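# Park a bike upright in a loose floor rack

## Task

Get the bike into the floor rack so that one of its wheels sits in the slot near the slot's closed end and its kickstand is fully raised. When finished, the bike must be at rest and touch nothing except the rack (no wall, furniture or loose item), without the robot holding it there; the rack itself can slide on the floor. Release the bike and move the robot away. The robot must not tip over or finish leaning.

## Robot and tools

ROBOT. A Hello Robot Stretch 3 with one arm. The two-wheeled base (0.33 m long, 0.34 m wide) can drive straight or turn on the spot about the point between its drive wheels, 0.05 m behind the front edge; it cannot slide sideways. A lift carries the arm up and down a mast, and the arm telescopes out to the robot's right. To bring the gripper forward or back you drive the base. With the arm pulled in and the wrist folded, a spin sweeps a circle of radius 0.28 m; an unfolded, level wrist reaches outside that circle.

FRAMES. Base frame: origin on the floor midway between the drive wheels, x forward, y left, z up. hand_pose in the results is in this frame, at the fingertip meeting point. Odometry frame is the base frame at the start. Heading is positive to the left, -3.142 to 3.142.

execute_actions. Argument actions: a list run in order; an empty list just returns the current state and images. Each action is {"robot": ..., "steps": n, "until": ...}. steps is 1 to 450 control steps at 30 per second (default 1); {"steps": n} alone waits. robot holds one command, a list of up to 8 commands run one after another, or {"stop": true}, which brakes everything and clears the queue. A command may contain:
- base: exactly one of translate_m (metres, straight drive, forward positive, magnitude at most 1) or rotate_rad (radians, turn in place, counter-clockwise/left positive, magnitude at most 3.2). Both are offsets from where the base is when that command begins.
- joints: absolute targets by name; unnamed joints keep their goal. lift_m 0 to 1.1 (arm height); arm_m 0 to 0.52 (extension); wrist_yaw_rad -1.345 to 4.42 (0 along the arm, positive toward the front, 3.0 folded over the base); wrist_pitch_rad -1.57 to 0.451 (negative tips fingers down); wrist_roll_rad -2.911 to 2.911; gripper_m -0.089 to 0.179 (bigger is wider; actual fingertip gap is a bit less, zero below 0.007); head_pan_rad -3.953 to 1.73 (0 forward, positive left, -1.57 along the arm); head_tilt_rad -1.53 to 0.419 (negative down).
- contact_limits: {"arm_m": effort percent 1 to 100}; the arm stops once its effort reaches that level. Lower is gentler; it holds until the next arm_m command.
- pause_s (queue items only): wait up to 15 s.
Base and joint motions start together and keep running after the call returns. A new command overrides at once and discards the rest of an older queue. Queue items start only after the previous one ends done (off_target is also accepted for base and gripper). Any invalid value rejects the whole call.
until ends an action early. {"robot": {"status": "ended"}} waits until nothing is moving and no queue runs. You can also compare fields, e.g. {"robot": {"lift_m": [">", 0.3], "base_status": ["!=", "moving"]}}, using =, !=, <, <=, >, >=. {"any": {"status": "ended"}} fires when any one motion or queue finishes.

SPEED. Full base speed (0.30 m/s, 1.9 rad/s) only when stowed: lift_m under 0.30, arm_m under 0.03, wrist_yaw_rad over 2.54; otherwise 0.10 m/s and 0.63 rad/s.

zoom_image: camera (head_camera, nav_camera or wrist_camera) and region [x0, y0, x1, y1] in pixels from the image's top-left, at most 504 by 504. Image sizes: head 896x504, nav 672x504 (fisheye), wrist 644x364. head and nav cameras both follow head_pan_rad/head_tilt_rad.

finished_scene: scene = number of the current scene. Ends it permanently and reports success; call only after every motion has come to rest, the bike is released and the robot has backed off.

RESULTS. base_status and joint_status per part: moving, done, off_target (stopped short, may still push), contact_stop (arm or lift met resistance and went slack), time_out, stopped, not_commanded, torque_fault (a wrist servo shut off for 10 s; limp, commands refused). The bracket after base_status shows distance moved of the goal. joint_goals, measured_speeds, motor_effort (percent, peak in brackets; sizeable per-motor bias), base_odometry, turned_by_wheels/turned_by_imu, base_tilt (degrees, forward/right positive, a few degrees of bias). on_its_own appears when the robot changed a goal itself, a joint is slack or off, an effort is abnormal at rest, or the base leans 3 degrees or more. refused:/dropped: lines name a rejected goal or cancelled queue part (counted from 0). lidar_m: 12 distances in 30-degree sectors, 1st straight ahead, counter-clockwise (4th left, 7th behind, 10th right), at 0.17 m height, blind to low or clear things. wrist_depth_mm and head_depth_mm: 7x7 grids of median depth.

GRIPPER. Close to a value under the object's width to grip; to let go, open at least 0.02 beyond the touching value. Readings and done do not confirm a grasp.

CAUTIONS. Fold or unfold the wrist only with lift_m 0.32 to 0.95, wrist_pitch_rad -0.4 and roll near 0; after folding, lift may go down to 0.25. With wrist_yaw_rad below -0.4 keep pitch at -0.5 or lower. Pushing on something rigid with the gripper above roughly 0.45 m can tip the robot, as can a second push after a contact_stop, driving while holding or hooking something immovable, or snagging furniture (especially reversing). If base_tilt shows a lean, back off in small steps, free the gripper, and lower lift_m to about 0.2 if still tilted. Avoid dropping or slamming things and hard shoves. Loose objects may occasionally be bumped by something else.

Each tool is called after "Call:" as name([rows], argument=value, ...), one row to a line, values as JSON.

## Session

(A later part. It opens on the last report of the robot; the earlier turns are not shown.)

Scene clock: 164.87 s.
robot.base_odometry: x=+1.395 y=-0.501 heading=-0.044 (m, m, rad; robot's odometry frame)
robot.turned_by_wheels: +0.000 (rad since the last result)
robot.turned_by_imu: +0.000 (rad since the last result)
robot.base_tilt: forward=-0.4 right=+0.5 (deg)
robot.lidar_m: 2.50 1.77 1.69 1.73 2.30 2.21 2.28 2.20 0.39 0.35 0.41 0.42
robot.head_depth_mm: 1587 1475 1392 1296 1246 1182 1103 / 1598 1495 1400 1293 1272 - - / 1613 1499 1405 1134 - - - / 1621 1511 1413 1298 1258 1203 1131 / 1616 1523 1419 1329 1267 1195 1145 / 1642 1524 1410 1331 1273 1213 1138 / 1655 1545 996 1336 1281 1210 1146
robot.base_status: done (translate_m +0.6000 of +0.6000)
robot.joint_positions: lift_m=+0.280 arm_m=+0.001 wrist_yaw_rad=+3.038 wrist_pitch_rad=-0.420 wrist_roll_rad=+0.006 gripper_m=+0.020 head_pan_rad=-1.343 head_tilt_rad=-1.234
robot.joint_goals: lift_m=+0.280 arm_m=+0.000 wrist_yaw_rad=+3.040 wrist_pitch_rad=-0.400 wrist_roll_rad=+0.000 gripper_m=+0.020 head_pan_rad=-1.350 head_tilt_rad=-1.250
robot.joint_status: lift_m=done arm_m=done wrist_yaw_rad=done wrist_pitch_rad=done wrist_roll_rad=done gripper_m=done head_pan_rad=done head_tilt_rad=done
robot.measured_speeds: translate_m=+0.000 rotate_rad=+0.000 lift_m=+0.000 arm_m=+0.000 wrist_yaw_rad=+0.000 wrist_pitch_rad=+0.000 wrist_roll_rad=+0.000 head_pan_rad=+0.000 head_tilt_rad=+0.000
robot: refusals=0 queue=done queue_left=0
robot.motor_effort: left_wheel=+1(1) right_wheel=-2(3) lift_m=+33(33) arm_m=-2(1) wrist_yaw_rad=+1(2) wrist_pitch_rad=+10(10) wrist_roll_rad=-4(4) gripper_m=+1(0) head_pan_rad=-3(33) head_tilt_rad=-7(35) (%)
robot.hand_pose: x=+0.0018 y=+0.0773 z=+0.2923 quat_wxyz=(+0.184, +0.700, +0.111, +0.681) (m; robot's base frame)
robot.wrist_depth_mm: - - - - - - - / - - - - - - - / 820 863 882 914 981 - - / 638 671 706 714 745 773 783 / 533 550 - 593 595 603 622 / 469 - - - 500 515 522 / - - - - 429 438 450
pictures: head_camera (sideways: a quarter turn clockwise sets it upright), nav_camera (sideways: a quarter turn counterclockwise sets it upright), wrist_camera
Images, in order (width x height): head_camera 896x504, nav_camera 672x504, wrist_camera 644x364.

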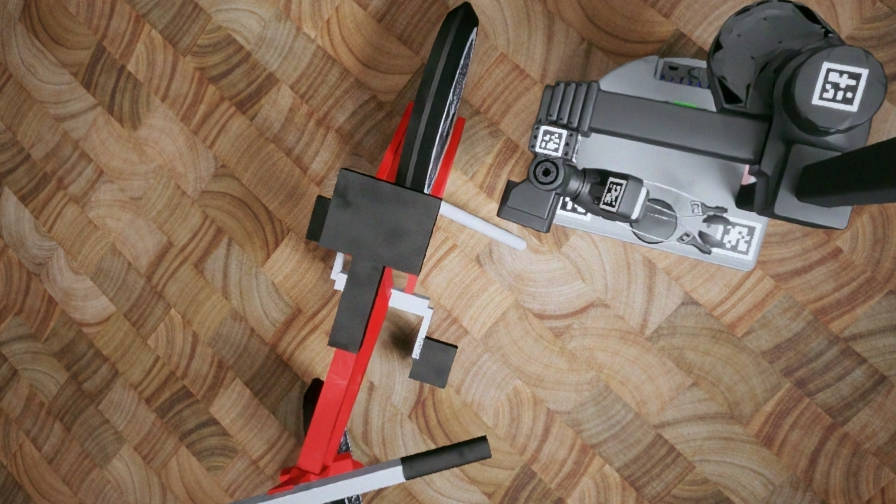

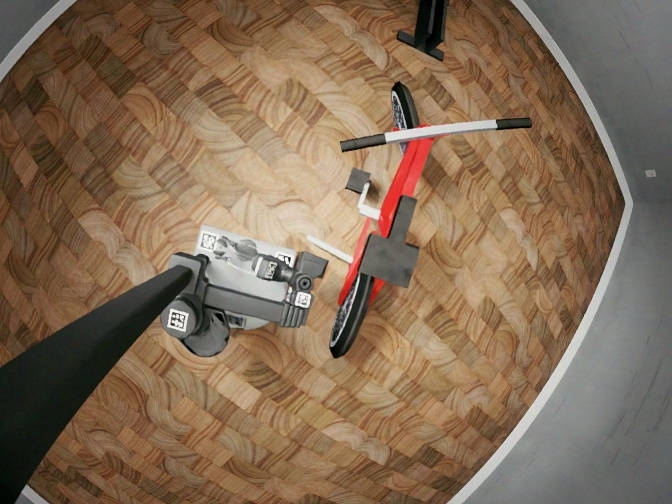

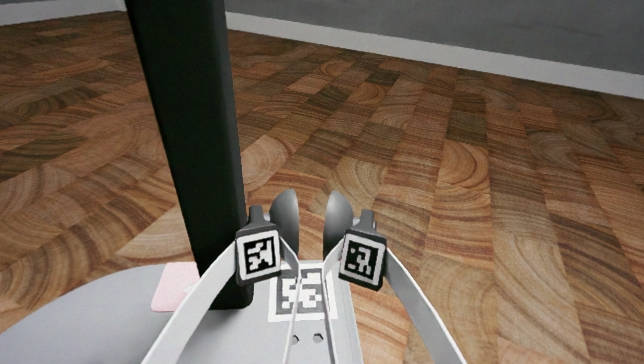

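Call:
execute_actions([
  {"robot": [{"base": {"translate_m": -0.1}}, {"joints": {"lift_m": 0.93}}, {"joints": {"wrist_yaw_rad": 0.0, "gripper_m": 0.10}, "base": {"translate_m": 0.478}}, {"joints": {"wrist_pitch_rad": -1.57, "wrist_roll_rad": -0.51, "arm_m": 0.138, "head_pan_rad": -1.0, "head_tilt_rad": -1.1}}], "steps": 450, "until": {"robot": {"status": "ended"}}},
])

Scene clock: 180.43 s.
robot.base_odometry: x=+1.773 y=-0.517 heading=-0.044 (m, m, rad; robot's odometry frame)
robot.turned_by_wheels: +0.000 (rad since the last result)
robot.turned_by_imu: +0.001 (rad since the last result)
robot.base_tilt: forward=-0.4 right=+0.4 (deg)
robot.lidar_m: 2.22 1.58 1.51 1.54 2.07 2.54 2.63 0.51 0.34 0.30 0.44 0.50
robot.head_depth_mm: 1894 1686 1493 1362 1073 1179 1092 / 1889 1693 1516 1401 1098 1167 - / 1926 1700 1535 1396 1283 - - / 1939 1716 1553 1364 1290 1201 - / 1954 1737 1550 1411 1301 1206 1108 / 1986 1740 1526 1419 1297 1206 1117 / 1963 1764 1506 1429 1309 1202 1122
robot.base_status: done (translate_m +0.4780 of +0.4780)
robot.joint_positions: lift_m=+0.930 arm_m=+0.043 wrist_yaw_rad=+0.002 wrist_pitch_rad=-1.408 wrist_roll_rad=-0.502 gripper_m=+0.100 head_pan_rad=-1.007 head_tilt_rad=-1.100
robot.joint_goals: lift_m=+0.930 arm_m=+0.138 wrist_yaw_rad=+0.000 wrist_pitch_rad=-1.570 wrist_roll_rad=-0.510 gripper_m=+0.100 head_pan_rad=-1.000 head_tilt_rad=-1.100
robot.joint_status: lift_m=done arm_m=moving wrist_yaw_rad=done wrist_pitch_rad=moving wrist_roll_rad=moving gripper_m=done head_pan_rad=done head_tilt_rad=done
robot.measured_speeds: translate_m=+0.000 rotate_rad=+0.000 lift_m=+0.000 arm_m=+0.107 wrist_yaw_rad=+0.000 wrist_pitch_rad=-1.319 wrist_roll_rad=+0.000 head_pan_rad=+0.000 head_tilt_rad=+0.000
robot: refusals=0 queue=running queue_left=0
robot.motor_effort: left_wheel=+1(6) right_wheel=-3(10) lift_m=+41(43) arm_m=+1(2) wrist_yaw_rad=-1(3) wrist_pitch_rad=-2(10) wrist_roll_rad=-5(6) gripper_m=+1(81) head_pan_rad=+4(20) head_tilt_rad=+0(14) (%)
robot.hand_pose: x=-0.0215 y=-0.2055 z=+0.8118 quat_wxyz=(+0.656, +0.558, -0.387, -0.329) (m; robot's base frame)
robot.wrist_depth_mm: 886 894 646 694 - - - / 876 904 964 483 - - - / 916 934 985 836 837 - - / 934 934 989 - 864 506 - / 939 975 - - - 711 - / 940 987 - - - - - / 949 - - - - - -
pictures: head_camera (sideways: a quarter turn clockwise sets it upright), nav_camera (sideways: a quarter turn counterclockwise sets it upright), wrist_camera
Images, in order (width x height): head_camera 896x504, nav_camera 672x504, wrist_camera 644x364.

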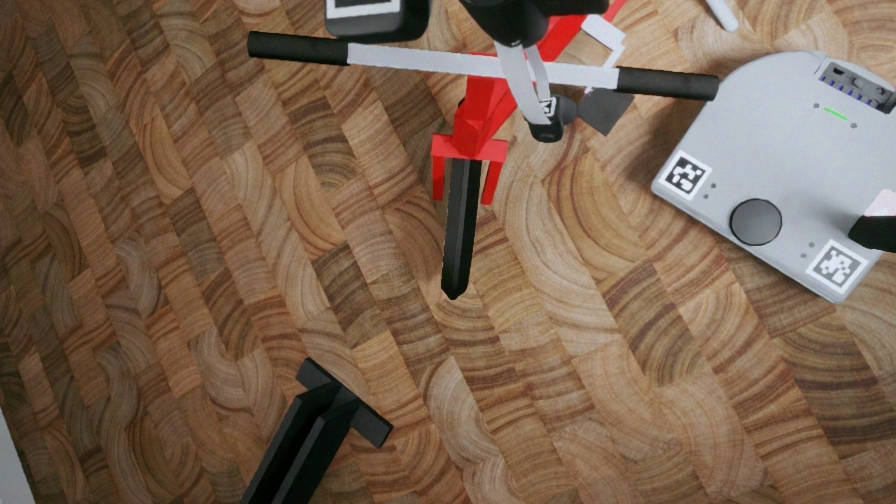

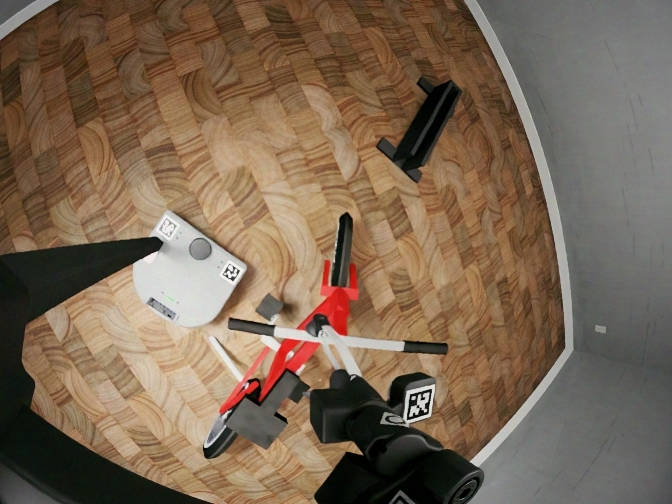

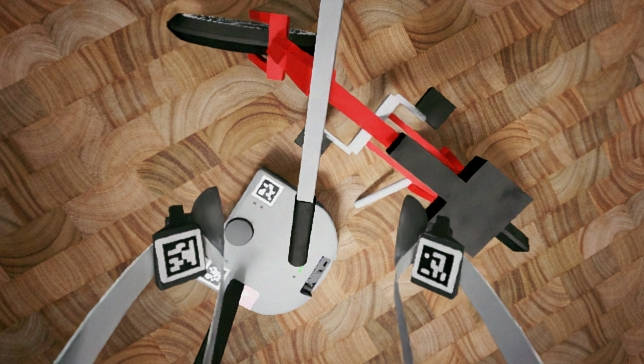

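Call:
execute_actions([
  {"steps": 60, "until": {"robot": {"status": "ended"}}},
])

Scene clock: 181.80 s.
robot.base_odometry: x=+1.773 y=-0.517 heading=-0.044 (m, m, rad; robot's odometry frame)
robot.turned_by_wheels: +0.000 (rad since the last result)
robot.turned_by_imu: +0.000 (rad since the last result)
robot.base_tilt: forward=-0.4 right=+0.4 (deg)
robot.lidar_m: 2.23 1.59 1.51 1.55 2.06 2.55 2.62 0.51 0.34 0.30 0.44 0.50
robot.head_depth_mm: 1882 1671 1481 1355 1059 1181 1092 / 1904 1693 1519 1397 1237 1167 - / 1915 1695 1536 1396 1282 - - / 1937 1732 1548 1378 1295 1205 - / 1947 1732 1560 1418 1303 1201 1106 / 1972 1745 1519 1421 1297 1200 1113 / 1966 1749 1508 1433 1309 1206 1118
robot.base_status: done (translate_m +0.4780 of +0.4780)
robot.joint_positions: lift_m=+0.930 arm_m=+0.138 wrist_yaw_rad=+0.001 wrist_pitch_rad=-1.563 wrist_roll_rad=-0.503 gripper_m=+0.100 head_pan_rad=-1.007 head_tilt_rad=-1.100
robot.joint_goals: lift_m=+0.930 arm_m=+0.138 wrist_yaw_rad=+0.000 wrist_pitch_rad=-1.570 wrist_roll_rad=-0.510 gripper_m=+0.100 head_pan_rad=-1.000 head_tilt_rad=-1.100
robot.joint_status: lift_m=done arm_m=done wrist_yaw_rad=done wrist_pitch_rad=done wrist_roll_rad=done gripper_m=done head_pan_rad=done head_tilt_rad=done
robot.measured_speeds: translate_m=+0.000 rotate_rad=+0.000 lift_m=+0.000 arm_m=+0.000 wrist_yaw_rad=+0.000 wrist_pitch_rad=+0.000 wrist_roll_rad=+0.000 head_pan_rad=+0.000 head_tilt_rad=+0.000
robot: refusals=0 queue=done queue_left=0
robot.motor_effort: left_wheel=+1(1) right_wheel=-2(2) lift_m=+41(41) arm_m=+2(2) wrist_yaw_rad=-1(1) wrist_pitch_rad=-3(4) wrist_roll_rad=-4(5) gripper_m=+2(1) head_pan_rad=+3(3) head_tilt_rad=+1(0) (%)
robot.hand_pose: x=-0.0216 y=-0.2608 z=+0.8121 quat_wxyz=(+0.611, +0.606, -0.361, -0.359) (m; robot's base frame)
robot.wrist_depth_mm: 905 916 595 622 946 946 965 / 910 934 953 461 956 953 - / 934 996 960 803 759 - - / - - 994 - 530 711 - / - - - - - 497 - / - - - - - - - / - - - - - - -
pictures: head_camera (sideways: a quarter turn clockwise sets it upright), nav_camera (sideways: a quarter turn counterclockwise sets it upright), wrist_camera
Images, in order (width x height): head_camera 896x504, nav_camera 672x504, wrist_camera 644x364.

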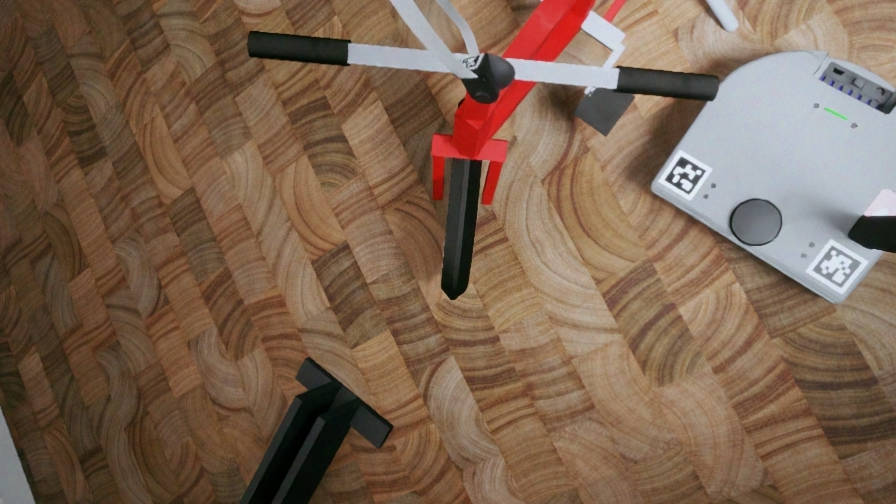

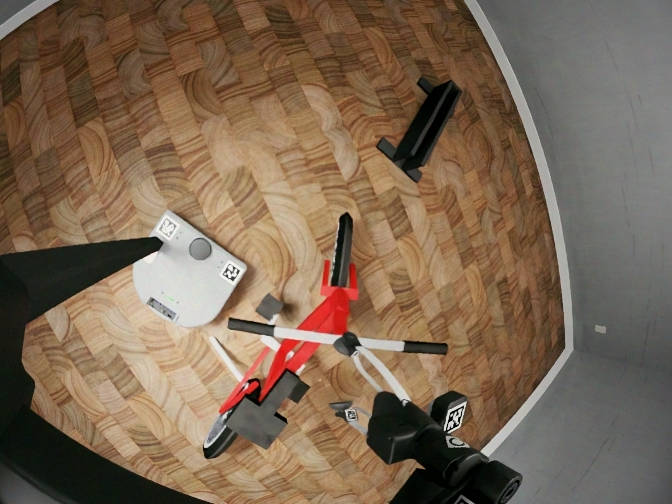

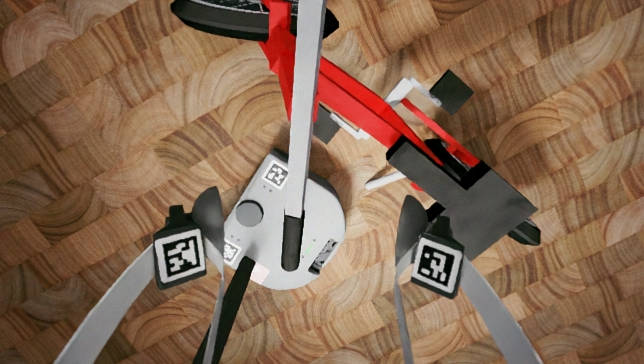

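Call:
execute_actions([
  {"robot": {"joints": {"lift_m": 0.85, "wrist_roll_rad": -0.45}, "base": {"translate_m": 0.014}}, "steps": 90, "until": {"robot": {"status": "ended"}}},
])

Scene clock: 183.50 s.
robot.base_odometry: x=+1.787 y=-0.518 heading=-0.044 (m, m, rad; robot's odometry frame)
robot.turned_by_wheels: +0.000 (rad since the last result)
robot.turned_by_imu: +0.000 (rad since the last result)
robot.base_tilt: forward=-0.4 right=+0.4 (deg)
robot.lidar_m: 2.22 1.57 1.50 1.55 2.06 2.56 2.63 0.51 0.30 0.30 0.44 0.49
robot.head_depth_mm: 1884 1686 1481 1339 1032 1165 1091 / 1921 1694 1523 1395 1278 1196 - / 1909 1700 1532 1401 1283 - - / 1921 1716 1551 1368 1292 1206 - / 1947 1735 1563 1410 1303 1191 1112 / 1981 1739 1514 1422 1303 1206 1117 / 1966 1754 1514 1435 1311 1207 1123
robot.base_status: done (translate_m +0.0140 of +0.0140)
robot.joint_positions: lift_m=+0.850 arm_m=+0.138 wrist_yaw_rad=+0.001 wrist_pitch_rad=-1.564 wrist_roll_rad=-0.458 gripper_m=+0.100 head_pan_rad=-1.007 head_tilt_rad=-1.100
robot.joint_goals: lift_m=+0.850 arm_m=+0.138 wrist_yaw_rad=+0.000 wrist_pitch_rad=-1.570 wrist_roll_rad=-0.450 gripper_m=+0.100 head_pan_rad=-1.000 head_tilt_rad=-1.100
robot.joint_status: lift_m=done arm_m=done wrist_yaw_rad=done wrist_pitch_rad=done wrist_roll_rad=done gripper_m=done head_pan_rad=done head_tilt_rad=done
robot.measured_speeds: translate_m=+0.000 rotate_rad=+0.000 lift_m=+0.000 arm_m=+0.000 wrist_yaw_rad=+0.000 wrist_pitch_rad=+0.000 wrist_roll_rad=+0.000 head_pan_rad=+0.000 head_tilt_rad=+0.000
robot: refusals=0 queue=done queue_left=0
robot.motor_effort: left_wheel=+2(4) right_wheel=-3(4) lift_m=+33(40) arm_m=+2(1) wrist_yaw_rad=-1(1) wrist_pitch_rad=-3(4) wrist_roll_rad=+5(5) gripper_m=+1(1) head_pan_rad=+3(2) head_tilt_rad=+0(2) (%)
robot.hand_pose: x=-0.0216 y=-0.2605 z=+0.7325 quat_wxyz=(+0.603, +0.599, -0.374, -0.372) (m; robot's base frame)
robot.wrist_depth_mm: 829 829 512 338 868 860 876 / 838 849 852 308 893 875 912 / 887 893 908 742 606 929 954 / 906 940 949 958 888 388 975 / 934 954 - 300 988 405 - / 972 - - - - - - / 994 - - - - - -
pictures: head_camera (sideways: a quarter turn clockwise sets it upright), nav_camera (sideways: a quarter turn counterclockwise sets it upright), wrist_camera
Images, in order (width x height): head_camera 896x504, nav_camera 672x504, wrist_camera 644x364.

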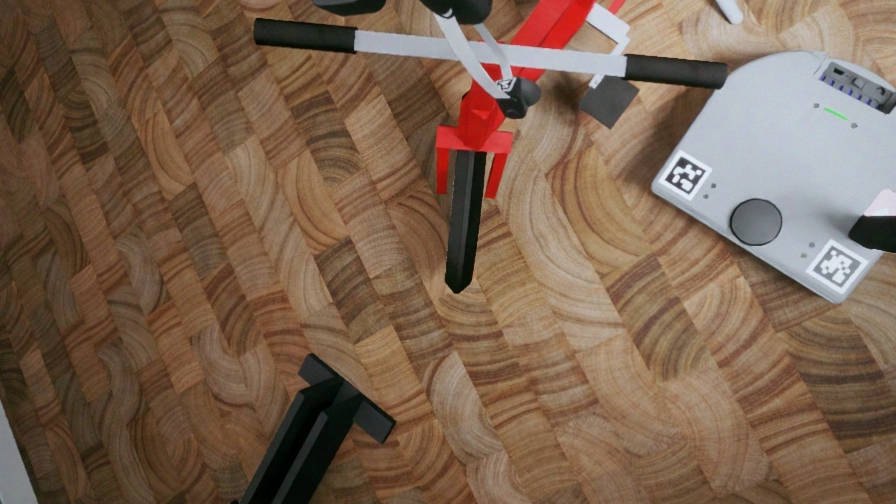

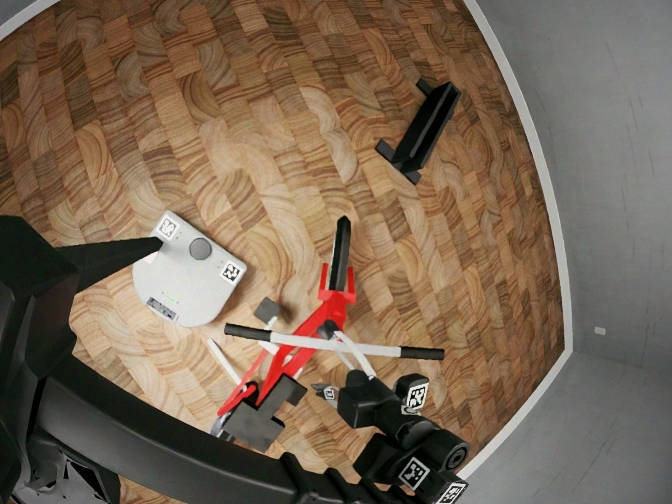

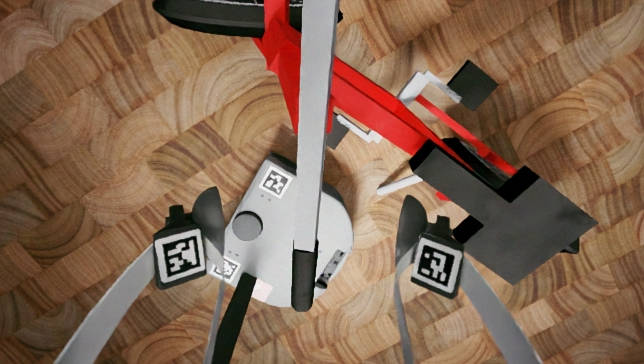

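Call:
zoom_image(camera="wrist_camera", region=[220, 0, 420, 300])

Region (220, 0, 420, 300) of wrist_camera's 644x364 image, scaled by 1.680.

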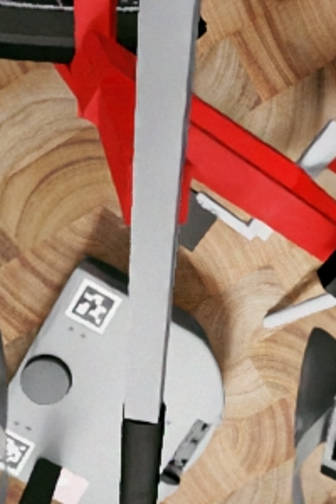

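Call:
execute_actions([
  {"robot": {"joints": {"lift_m": 0.76, "wrist_roll_rad": -0.40, "arm_m": 0.153}, "base": {"translate_m": 0.007}}, "steps": 90, "until": {"robot": {"status": "ended"}}},
])

Scene clock: 185.83 s.
robot.base_odometry: x=+1.794 y=-0.518 heading=-0.044 (m, m, rad; robot's odometry frame)
robot.turned_by_wheels: +0.000 (rad since the last result)
robot.turned_by_imu: +0.000 (rad since the last result)
robot.base_tilt: forward=-0.4 right=+0.5 (deg)
robot.lidar_m: 2.22 1.57 1.50 1.54 2.05 2.57 2.64 0.51 0.30 0.30 0.44 0.49
robot.head_depth_mm: 1889 1685 1477 1007 791 1160 1091 / 1888 1694 1525 1385 1265 1208 - / 1912 1705 1541 1363 1283 - - / 1942 1712 1557 1409 1292 1205 - / 1950 1723 1555 1415 1297 1196 1114 / 1960 1735 1506 1421 1302 1202 1120 / 1986 1755 1514 1430 1317 1206 1120
robot.base_status: done (translate_m +0.0070 of +0.0070)
robot.joint_positions: lift_m=+0.760 arm_m=+0.153 wrist_yaw_rad=+0.001 wrist_pitch_rad=-1.564 wrist_roll_rad=-0.408 gripper_m=+0.100 head_pan_rad=-1.007 head_tilt_rad=-1.100
robot.joint_goals: lift_m=+0.760 arm_m=+0.153 wrist_yaw_rad=+0.000 wrist_pitch_rad=-1.570 wrist_roll_rad=-0.400 gripper_m=+0.100 head_pan_rad=-1.000 head_tilt_rad=-1.100
robot.joint_status: lift_m=done arm_m=done wrist_yaw_rad=done wrist_pitch_rad=done wrist_roll_rad=done gripper_m=done head_pan_rad=done head_tilt_rad=done
robot.measured_speeds: translate_m=+0.000 rotate_rad=+0.000 lift_m=+0.000 arm_m=+0.000 wrist_yaw_rad=+0.000 wrist_pitch_rad=+0.000 wrist_roll_rad=+0.000 head_pan_rad=+0.000 head_tilt_rad=+0.000
robot: refusals=0 queue=done queue_left=0
robot.motor_effort: left_wheel=+1(4) right_wheel=-2(5) lift_m=+33(35) arm_m=+2(2) wrist_yaw_rad=-1(1) wrist_pitch_rad=-3(3) wrist_roll_rad=+4(5) gripper_m=+1(1) head_pan_rad=+3(2) head_tilt_rad=+0(0) (%)
robot.hand_pose: x=-0.0216 y=-0.2754 z=+0.6425 quat_wxyz=(+0.593, +0.589, -0.389, -0.387) (m; robot's base frame)
robot.wrist_depth_mm: 753 739 426 108 742 770 778 / 773 750 772 119 766 779 799 / 795 787 816 133 336 838 840 / 820 813 829 150 864 428 888 / 846 863 - 166 915 306 298 / 901 905 - 199 930 335 315 / 895 931 938 923 981 988 971
pictures: head_camera (sideways: a quarter turn clockwise sets it upright), nav_camera (sideways: a quarter turn counterclockwise sets it upright), wrist_camera
Images, in order (width x height): head_camera 896x504, nav_camera 672x504, wrist_camera 644x364.

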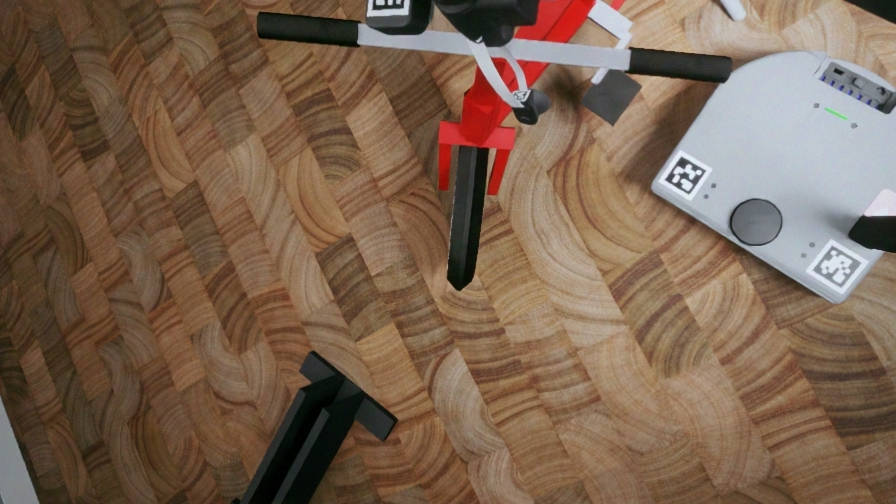

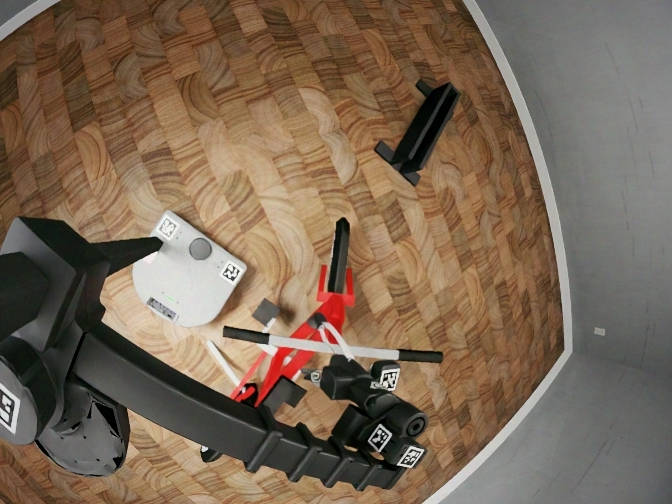

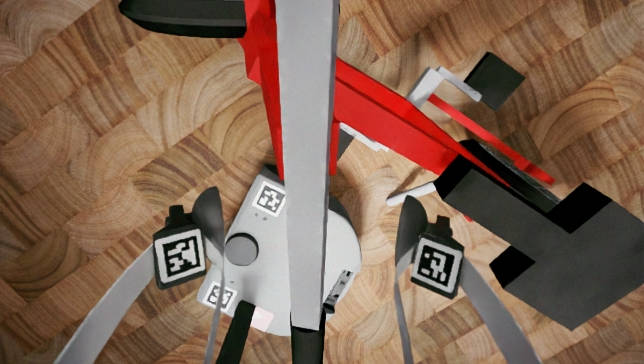

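Call:
execute_actions([
  {"robot": [{"joints": {"arm_m": 0.148}}, {"joints": {"gripper_m": -0.03}}], "steps": 120, "until": {"robot": {"status": "ended"}}},
])

Scene clock: 188.03 s.
robot.base_odometry: x=+1.794 y=-0.518 heading=-0.044 (m, m, rad; robot's odometry frame)
robot.turned_by_wheels: +0.000 (rad since the last result)
robot.turned_by_imu: +0.000 (rad since the last result)
robot.base_tilt: forward=-0.5 right=+0.5 (deg)
robot.lidar_m: 2.21 1.58 1.50 1.54 2.05 2.57 2.64 0.51 0.30 0.30 0.44 0.50
robot.head_depth_mm: 1906 1682 1477 1375 909 1157 1091 / 1908 1695 1519 1387 1267 1210 - / 1910 1708 1536 1369 1284 - - / 1923 1710 1537 1377 1293 1204 - / 1938 1727 1558 1419 1297 1197 1119 / 1964 1736 1496 1423 1302 1200 1121 / 1977 1751 1509 1431 1308 1209 1122
robot.base_status: done (translate_m +0.0070 of +0.0070)
robot.joint_positions: lift_m=+0.760 arm_m=+0.148 wrist_yaw_rad=+0.001 wrist_pitch_rad=-1.568 wrist_roll_rad=-0.408 gripper_m=-0.029 head_pan_rad=-1.007 head_tilt_rad=-1.100
robot.joint_goals: lift_m=+0.760 arm_m=+0.148 wrist_yaw_rad=+0.000 wrist_pitch_rad=-1.570 wrist_roll_rad=-0.400 gripper_m=-0.030 head_pan_rad=-1.000 head_tilt_rad=-1.100
robot.joint_status: lift_m=done arm_m=done wrist_yaw_rad=done wrist_pitch_rad=done wrist_roll_rad=done gripper_m=done head_pan_rad=done head_tilt_rad=done
robot.measured_speeds: translate_m=+0.000 rotate_rad=+0.000 lift_m=+0.000 arm_m=+0.000 wrist_yaw_rad=+0.000 wrist_pitch_rad=+0.000 wrist_roll_rad=+0.000 head_pan_rad=+0.000 head_tilt_rad=+0.000
robot: refusals=0 queue=done queue_left=0
robot.motor_effort: left_wheel=+2(1) right_wheel=-2(3) lift_m=+37(37) arm_m=-1(1) wrist_yaw_rad=+0(1) wrist_pitch_rad=-1(3) wrist_roll_rad=+5(4) gripper_m=-20(95) head_pan_rad=+3(3) head_tilt_rad=+0(1) (%)
robot.hand_pose: x=-0.0216 y=-0.2698 z=+0.6424 quat_wxyz=(+0.592, +0.590, -0.388, -0.388) (m; robot's base frame)
robot.wrist_depth_mm: 747 747 421 110 745 753 787 / 765 769 777 120 791 783 816 / 787 805 797 136 333 838 827 / 826 811 824 152 840 295 832 / 839 861 874 164 882 321 295 / 887 891 - 204 937 909 317 / 902 913 966 595 948 978 986
pictures: head_camera (sideways: a quarter turn clockwise sets it upright), nav_camera (sideways: a quarter turn counterclockwise sets it upright), wrist_camera
Images, in order (width x height): head_camera 896x504, nav_camera 672x504, wrist_camera 644x364.

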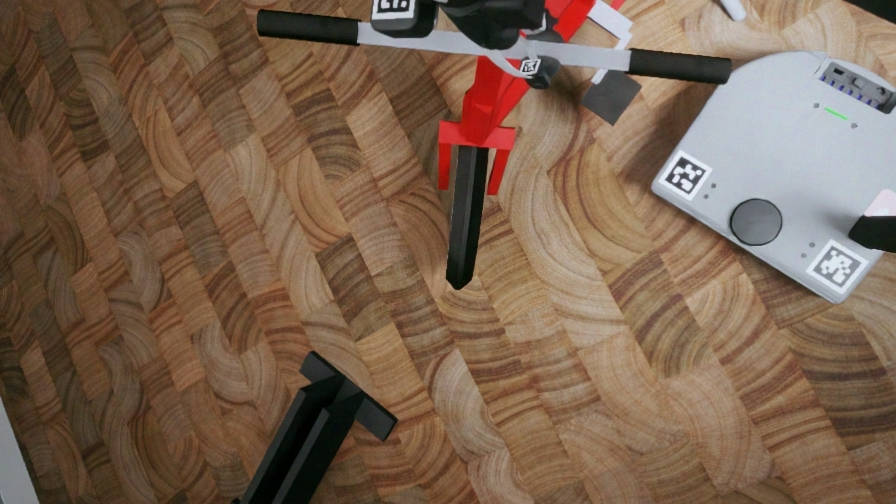

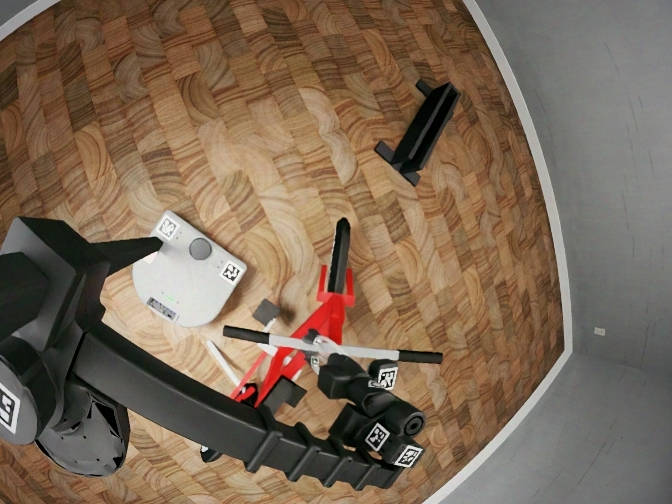

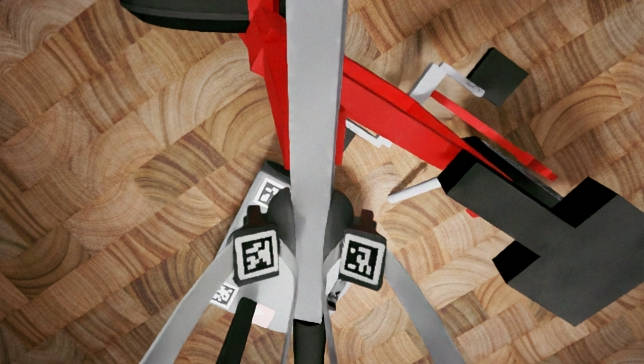

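Call:
execute_actions([
  {"robot": {"joints": {"arm_m": 0.21, "lift_m": 0.781, "wrist_roll_rad": -0.25, "gripper_m": -0.04}}, "steps": 120, "until": {"robot": {"status": "ended"}}},
  {"steps": 5},
])

Scene clock: 190.37 s.
robot.base_odometry: x=+1.794 y=-0.518 heading=-0.044 (m, m, rad; robot's odometry frame)
robot.turned_by_wheels: +0.000 (rad since the last result)
robot.turned_by_imu: -0.001 (rad since the last result)
robot.base_tilt: forward=-0.4 right=+0.4 (deg)
robot.lidar_m: 2.21 1.57 1.50 1.54 2.05 2.57 2.64 0.57 0.30 0.29 0.45 0.53
robot.head_depth_mm: 1887 1688 1514 1156 1002 1163 1095 / 1899 1694 1537 1013 1285 1207 - / 1922 1708 1532 1348 1281 - - / 1952 1721 1554 1401 1293 1203 - / 1935 1720 1550 1419 1295 1193 1111 / 1973 1753 1487 1420 1306 1207 1113 / 1956 1756 1506 1430 1307 1211 1117
robot.base_status: done (translate_m +0.0070 of +0.0070)
robot.joint_positions: lift_m=+0.781 arm_m=+0.209 wrist_yaw_rad=+0.009 wrist_pitch_rad=-1.575 wrist_roll_rad=-0.267 gripper_m=-0.036 head_pan_rad=-1.007 head_tilt_rad=-1.100
robot.joint_goals: lift_m=+0.781 arm_m=+0.210 wrist_yaw_rad=+0.000 wrist_pitch_rad=-1.570 wrist_roll_rad=-0.250 gripper_m=-0.037 head_pan_rad=-1.000 head_tilt_rad=-1.100
robot.joint_status: lift_m=done arm_m=done wrist_yaw_rad=done wrist_pitch_rad=done wrist_roll_rad=done gripper_m=done head_pan_rad=done head_tilt_rad=done
robot.measured_speeds: translate_m=+0.000 rotate_rad=+0.000 lift_m=+0.000 arm_m=+0.000 wrist_yaw_rad=+0.000 wrist_pitch_rad=+0.000 wrist_roll_rad=+0.000 head_pan_rad=+0.000 head_tilt_rad=+0.000
robot: refusals=0 queue=done queue_left=0
robot.motor_effort: left_wheel=+0(2) right_wheel=+4(8) lift_m=+25(52) arm_m=+6(7) wrist_yaw_rad=-7(7) wrist_pitch_rad=+3(5) wrist_roll_rad=+9(14) gripper_m=-19(68) head_pan_rad=+4(2) head_tilt_rad=-1(0) (%)
robot.hand_pose: x=-0.0218 y=-0.3289 z=+0.6640 quat_wxyz=(+0.563, +0.565, -0.425, -0.428) (m; robot's base frame)
robot.wrist_depth_mm: 769 746 444 119 777 793 817 / 784 782 455 130 814 822 825 / 789 846 821 147 382 852 860 / 869 842 870 160 884 304 307 / 863 878 880 170 935 360 318 / 937 937 - 197 939 968 968 / 971 986 - 967 - - 996
pictures: head_camera (sideways: a quarter turn clockwise sets it upright), nav_camera (sideways: a quarter turn counterclockwise sets it upright), wrist_camera
Images, in order (width x height): head_camera 896x504, nav_camera 672x504, wrist_camera 644x364.

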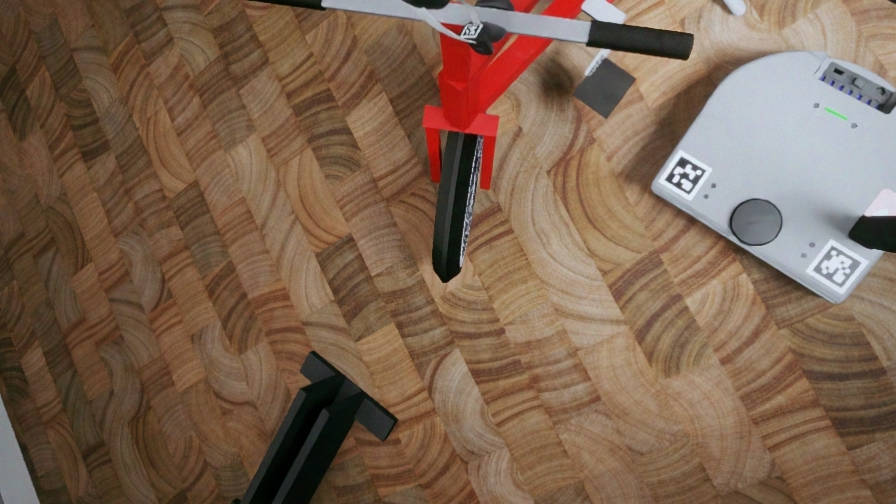

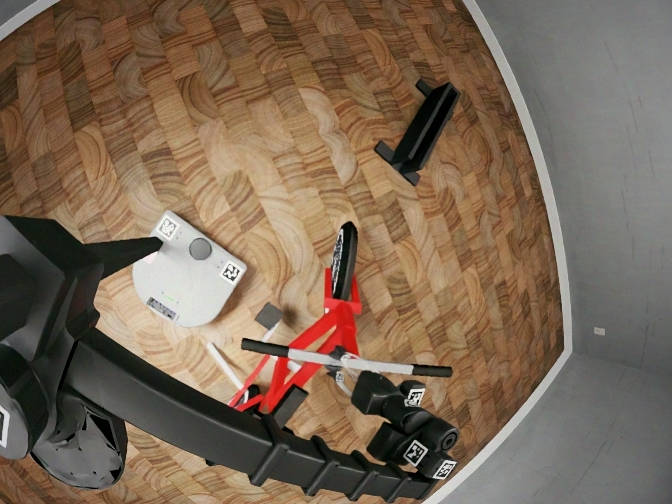

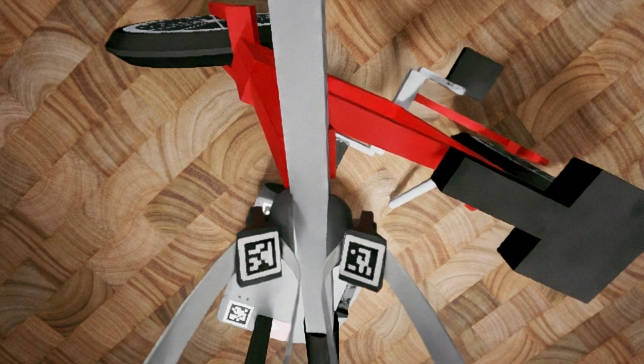

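Call:
execute_actions([
  {"robot": {"joints": {"arm_m": 0.27, "lift_m": 0.788, "wrist_roll_rad": -0.08, "gripper_m": -0.045}}, "steps": 120, "until": {"robot": {"status": "ended"}}},
  {"steps": 5},
])

Scene clock: 192.20 s.
robot.base_odometry: x=+1.794 y=-0.518 heading=-0.044 (m, m, rad; robot's odometry frame)
robot.turned_by_wheels: +0.000 (rad since the last result)
robot.turned_by_imu: +0.000 (rad since the last result)
robot.base_tilt: forward=-0.4 right=+0.4 (deg)
robot.lidar_m: 2.21 1.58 1.50 1.54 2.05 2.57 2.64 0.59 0.48 0.50 0.50 2.21
robot.head_depth_mm: 1892 1689 1516 827 1051 1175 1092 / 1888 1694 1530 1027 1275 1211 - / 1904 1707 1532 1349 1282 - - / 1935 1726 1544 1383 1291 1207 - / 1953 1730 1552 1419 1295 1197 1112 / 1975 1752 1503 1422 1296 1199 1114 / 1959 1740 1510 1434 1308 1209 1120
robot.base_status: done (translate_m +0.0070 of +0.0070)
robot.joint_positions: lift_m=+0.796 arm_m=+0.269 wrist_yaw_rad=+0.018 wrist_pitch_rad=-1.575 wrist_roll_rad=-0.118 gripper_m=-0.038 head_pan_rad=-1.007 head_tilt_rad=-1.100
robot.joint_goals: lift_m=+0.795 arm_m=+0.270 wrist_yaw_rad=+0.000 wrist_pitch_rad=-1.570 wrist_roll_rad=-0.080 gripper_m=-0.039 head_pan_rad=-1.000 head_tilt_rad=-1.100
robot.joint_status: lift_m=contact_stop arm_m=done wrist_yaw_rad=done wrist_pitch_rad=done wrist_roll_rad=off_target gripper_m=off_target head_pan_rad=done head_tilt_rad=done
robot.measured_speeds: translate_m=+0.000 rotate_rad=+0.000 lift_m=+0.001 arm_m=+0.000 wrist_yaw_rad=+0.000 wrist_pitch_rad=+0.000 wrist_roll_rad=+0.000 head_pan_rad=+0.000 head_tilt_rad=+0.000
robot: refusals=0 queue=dropped queue_left=0
robot.on_its_own: gripper_m is held at -0.039, not at your -0.045, by its stall guard, which is still easing; lift_m is slack since a contact_stop, until your next command for it (your +0.788 is given up); wrist_yaw_rad is at rest, and its effort (-14) is outside its rest range (-12 to +12)
robot.motor_effort: left_wheel=+1(1) right_wheel=+1(5) lift_m=+36(33) arm_m=+3(7) wrist_yaw_rad=-14(14) wrist_pitch_rad=+2(3) wrist_roll_rad=+21(23) gripper_m=-21(57) head_pan_rad=+3(3) head_tilt_rad=-1(1) (%)
robot.hand_pose: x=-0.0221 y=-0.3894 z=+0.6781 quat_wxyz=(+0.532, +0.534, -0.464, -0.466) (m; robot's base frame)
robot.wrist_depth_mm: 765 758 787 787 800 802 816 / 790 491 445 807 825 827 848 / 827 820 827 154 594 866 859 / 855 886 859 163 876 313 308 / 885 879 921 171 888 941 326 / 977 948 965 188 978 994 989 / 990 - 978 222 - - -
pictures: head_camera (sideways: a quarter turn clockwise sets it upright), nav_camera (sideways: a quarter turn counterclockwise sets it upright), wrist_camera
Images, in order (width x height): head_camera 896x504, nav_camera 672x504, wrist_camera 644x364.

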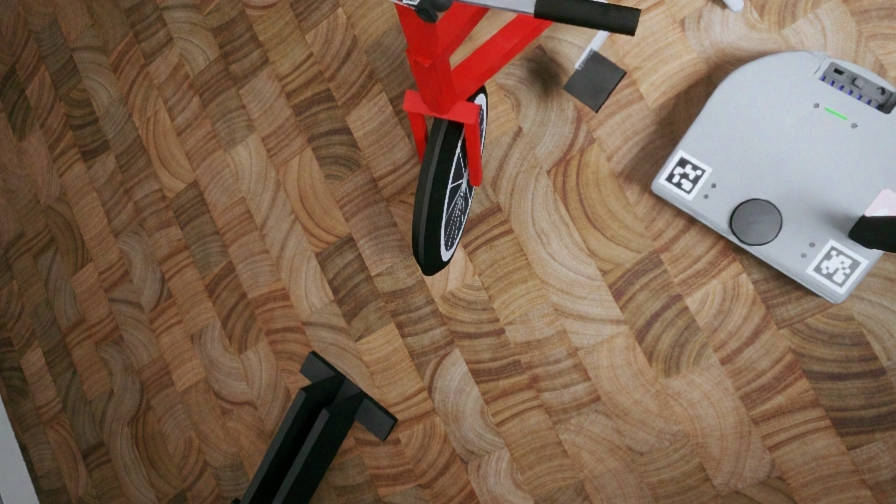

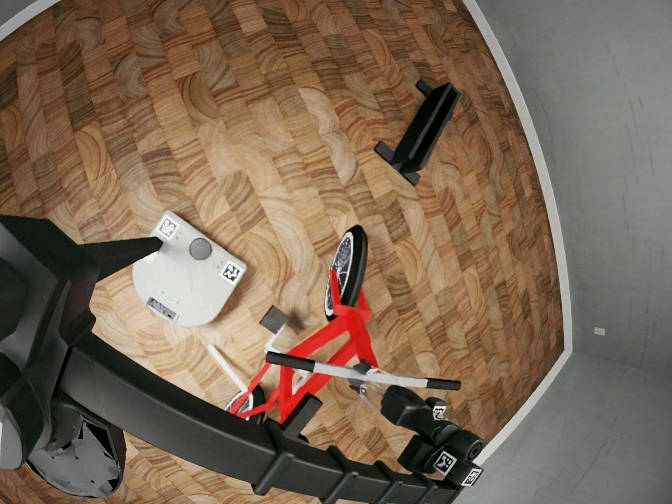

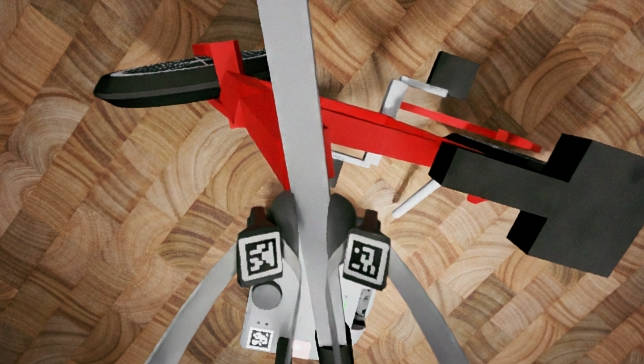

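Call:
execute_actions([
  {"robot": {"joints": {"arm_m": 0.32, "lift_m": 0.803, "wrist_roll_rad": 0.1, "gripper_m": -0.043}}, "steps": 120, "until": {"robot": {"status": "ended"}}},
  {"steps": 5},
])

Scene clock: 194.33 s.
robot.base_odometry: x=+1.794 y=-0.518 heading=-0.044 (m, m, rad; robot's odometry frame)
robot.turned_by_wheels: +0.000 (rad since the last result)
robot.turned_by_imu: +0.000 (rad since the last result)
robot.base_tilt: forward=-0.5 right=+0.4 (deg)
robot.lidar_m: 2.21 1.57 1.50 1.54 2.05 2.56 2.63 0.61 0.48 0.50 0.51 2.21
robot.head_depth_mm: 1884 1687 1519 959 1228 1175 1094 / 1895 1691 1523 1069 1258 1208 - / 1936 1699 1537 1199 1284 - - / 1934 1711 1544 1372 1293 1208 - / 1955 1751 1561 1420 1298 1195 1112 / 1967 1752 1499 1420 1302 1201 1115 / 1962 1759 1506 1434 1311 1216 1117
robot.base_status: done (translate_m +0.0070 of +0.0070)
robot.joint_positions: lift_m=+0.803 arm_m=+0.320 wrist_yaw_rad=+0.013 wrist_pitch_rad=-1.574 wrist_roll_rad=+0.074 gripper_m=-0.036 head_pan_rad=-1.007 head_tilt_rad=-1.100
robot.joint_goals: lift_m=+0.803 arm_m=+0.320 wrist_yaw_rad=+0.000 wrist_pitch_rad=-1.570 wrist_roll_rad=+0.100 gripper_m=-0.037 head_pan_rad=-1.000 head_tilt_rad=-1.100
robot.joint_status: lift_m=done arm_m=done wrist_yaw_rad=done wrist_pitch_rad=done wrist_roll_rad=off_target gripper_m=off_target head_pan_rad=done head_tilt_rad=done
robot.measured_speeds: translate_m=+0.000 rotate_rad=+0.000 lift_m=+0.000 arm_m=+0.000 wrist_yaw_rad=+0.000 wrist_pitch_rad=+0.000 wrist_roll_rad=+0.000 head_pan_rad=+0.000 head_tilt_rad=+0.000
robot: refusals=0 queue=dropped queue_left=0
robot.on_its_own: gripper_m is held at -0.037, not at your -0.043, by its stall guard, which is not easing now
robot.motor_effort: left_wheel=+2(2) right_wheel=-2(6) lift_m=+27(44) arm_m=+3(5) wrist_yaw_rad=-10(14) wrist_pitch_rad=+2(2) wrist_roll_rad=+15(30) gripper_m=-18(46) head_pan_rad=+3(4) head_tilt_rad=+0(0) (%)
robot.hand_pose: x=-0.0220 y=-0.4395 z=+0.6859 quat_wxyz=(+0.484, +0.485, -0.514, -0.516) (m; robot's base frame)
robot.wrist_depth_mm: 760 770 805 775 797 813 822 / 823 796 826 819 799 848 853 / 837 490 401 173 368 460 310 / 854 862 891 164 900 350 316 / 860 915 905 170 963 927 957 / 919 967 987 181 966 999 976 / 971 - - 192 - - -
pictures: head_camera (sideways: a quarter turn clockwise sets it upright), nav_camera (sideways: a quarter turn counterclockwise sets it upright), wrist_camera
Images, in order (width x height): head_camera 896x504, nav_camera 672x504, wrist_camera 644x364.

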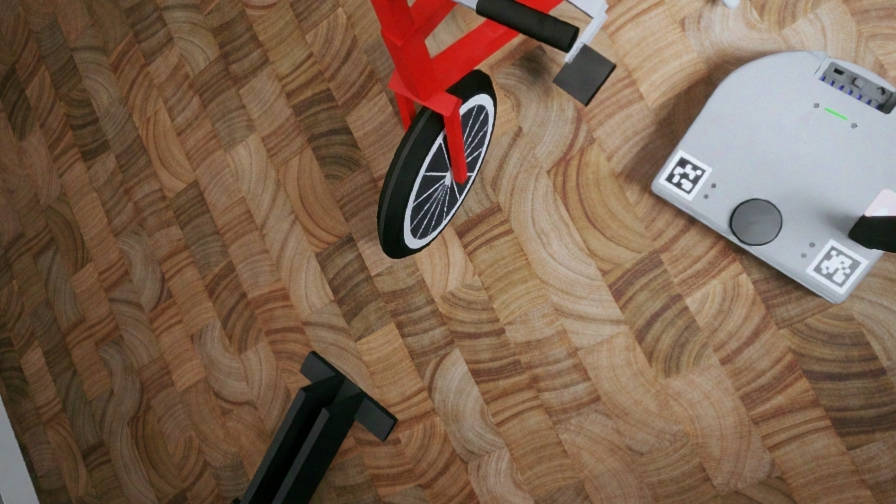

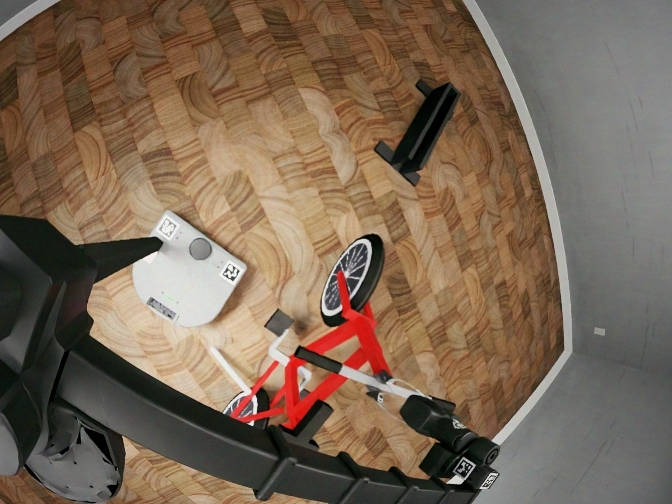

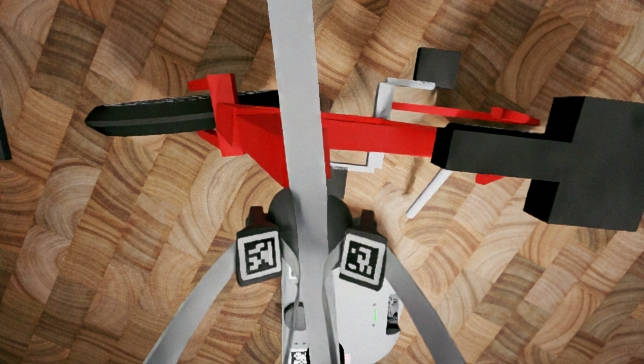

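Call:
zoom_image(camera="head_camera", region=[220, 200, 520, 504])

Region (220, 200, 520, 504) of head_camera's 896x504 image, scaled by 1.658, with more detail than that image has; it fills the left 497 columns of this view, and the rest is white.

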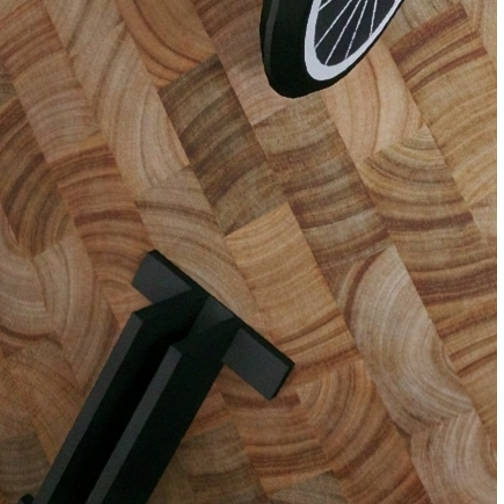

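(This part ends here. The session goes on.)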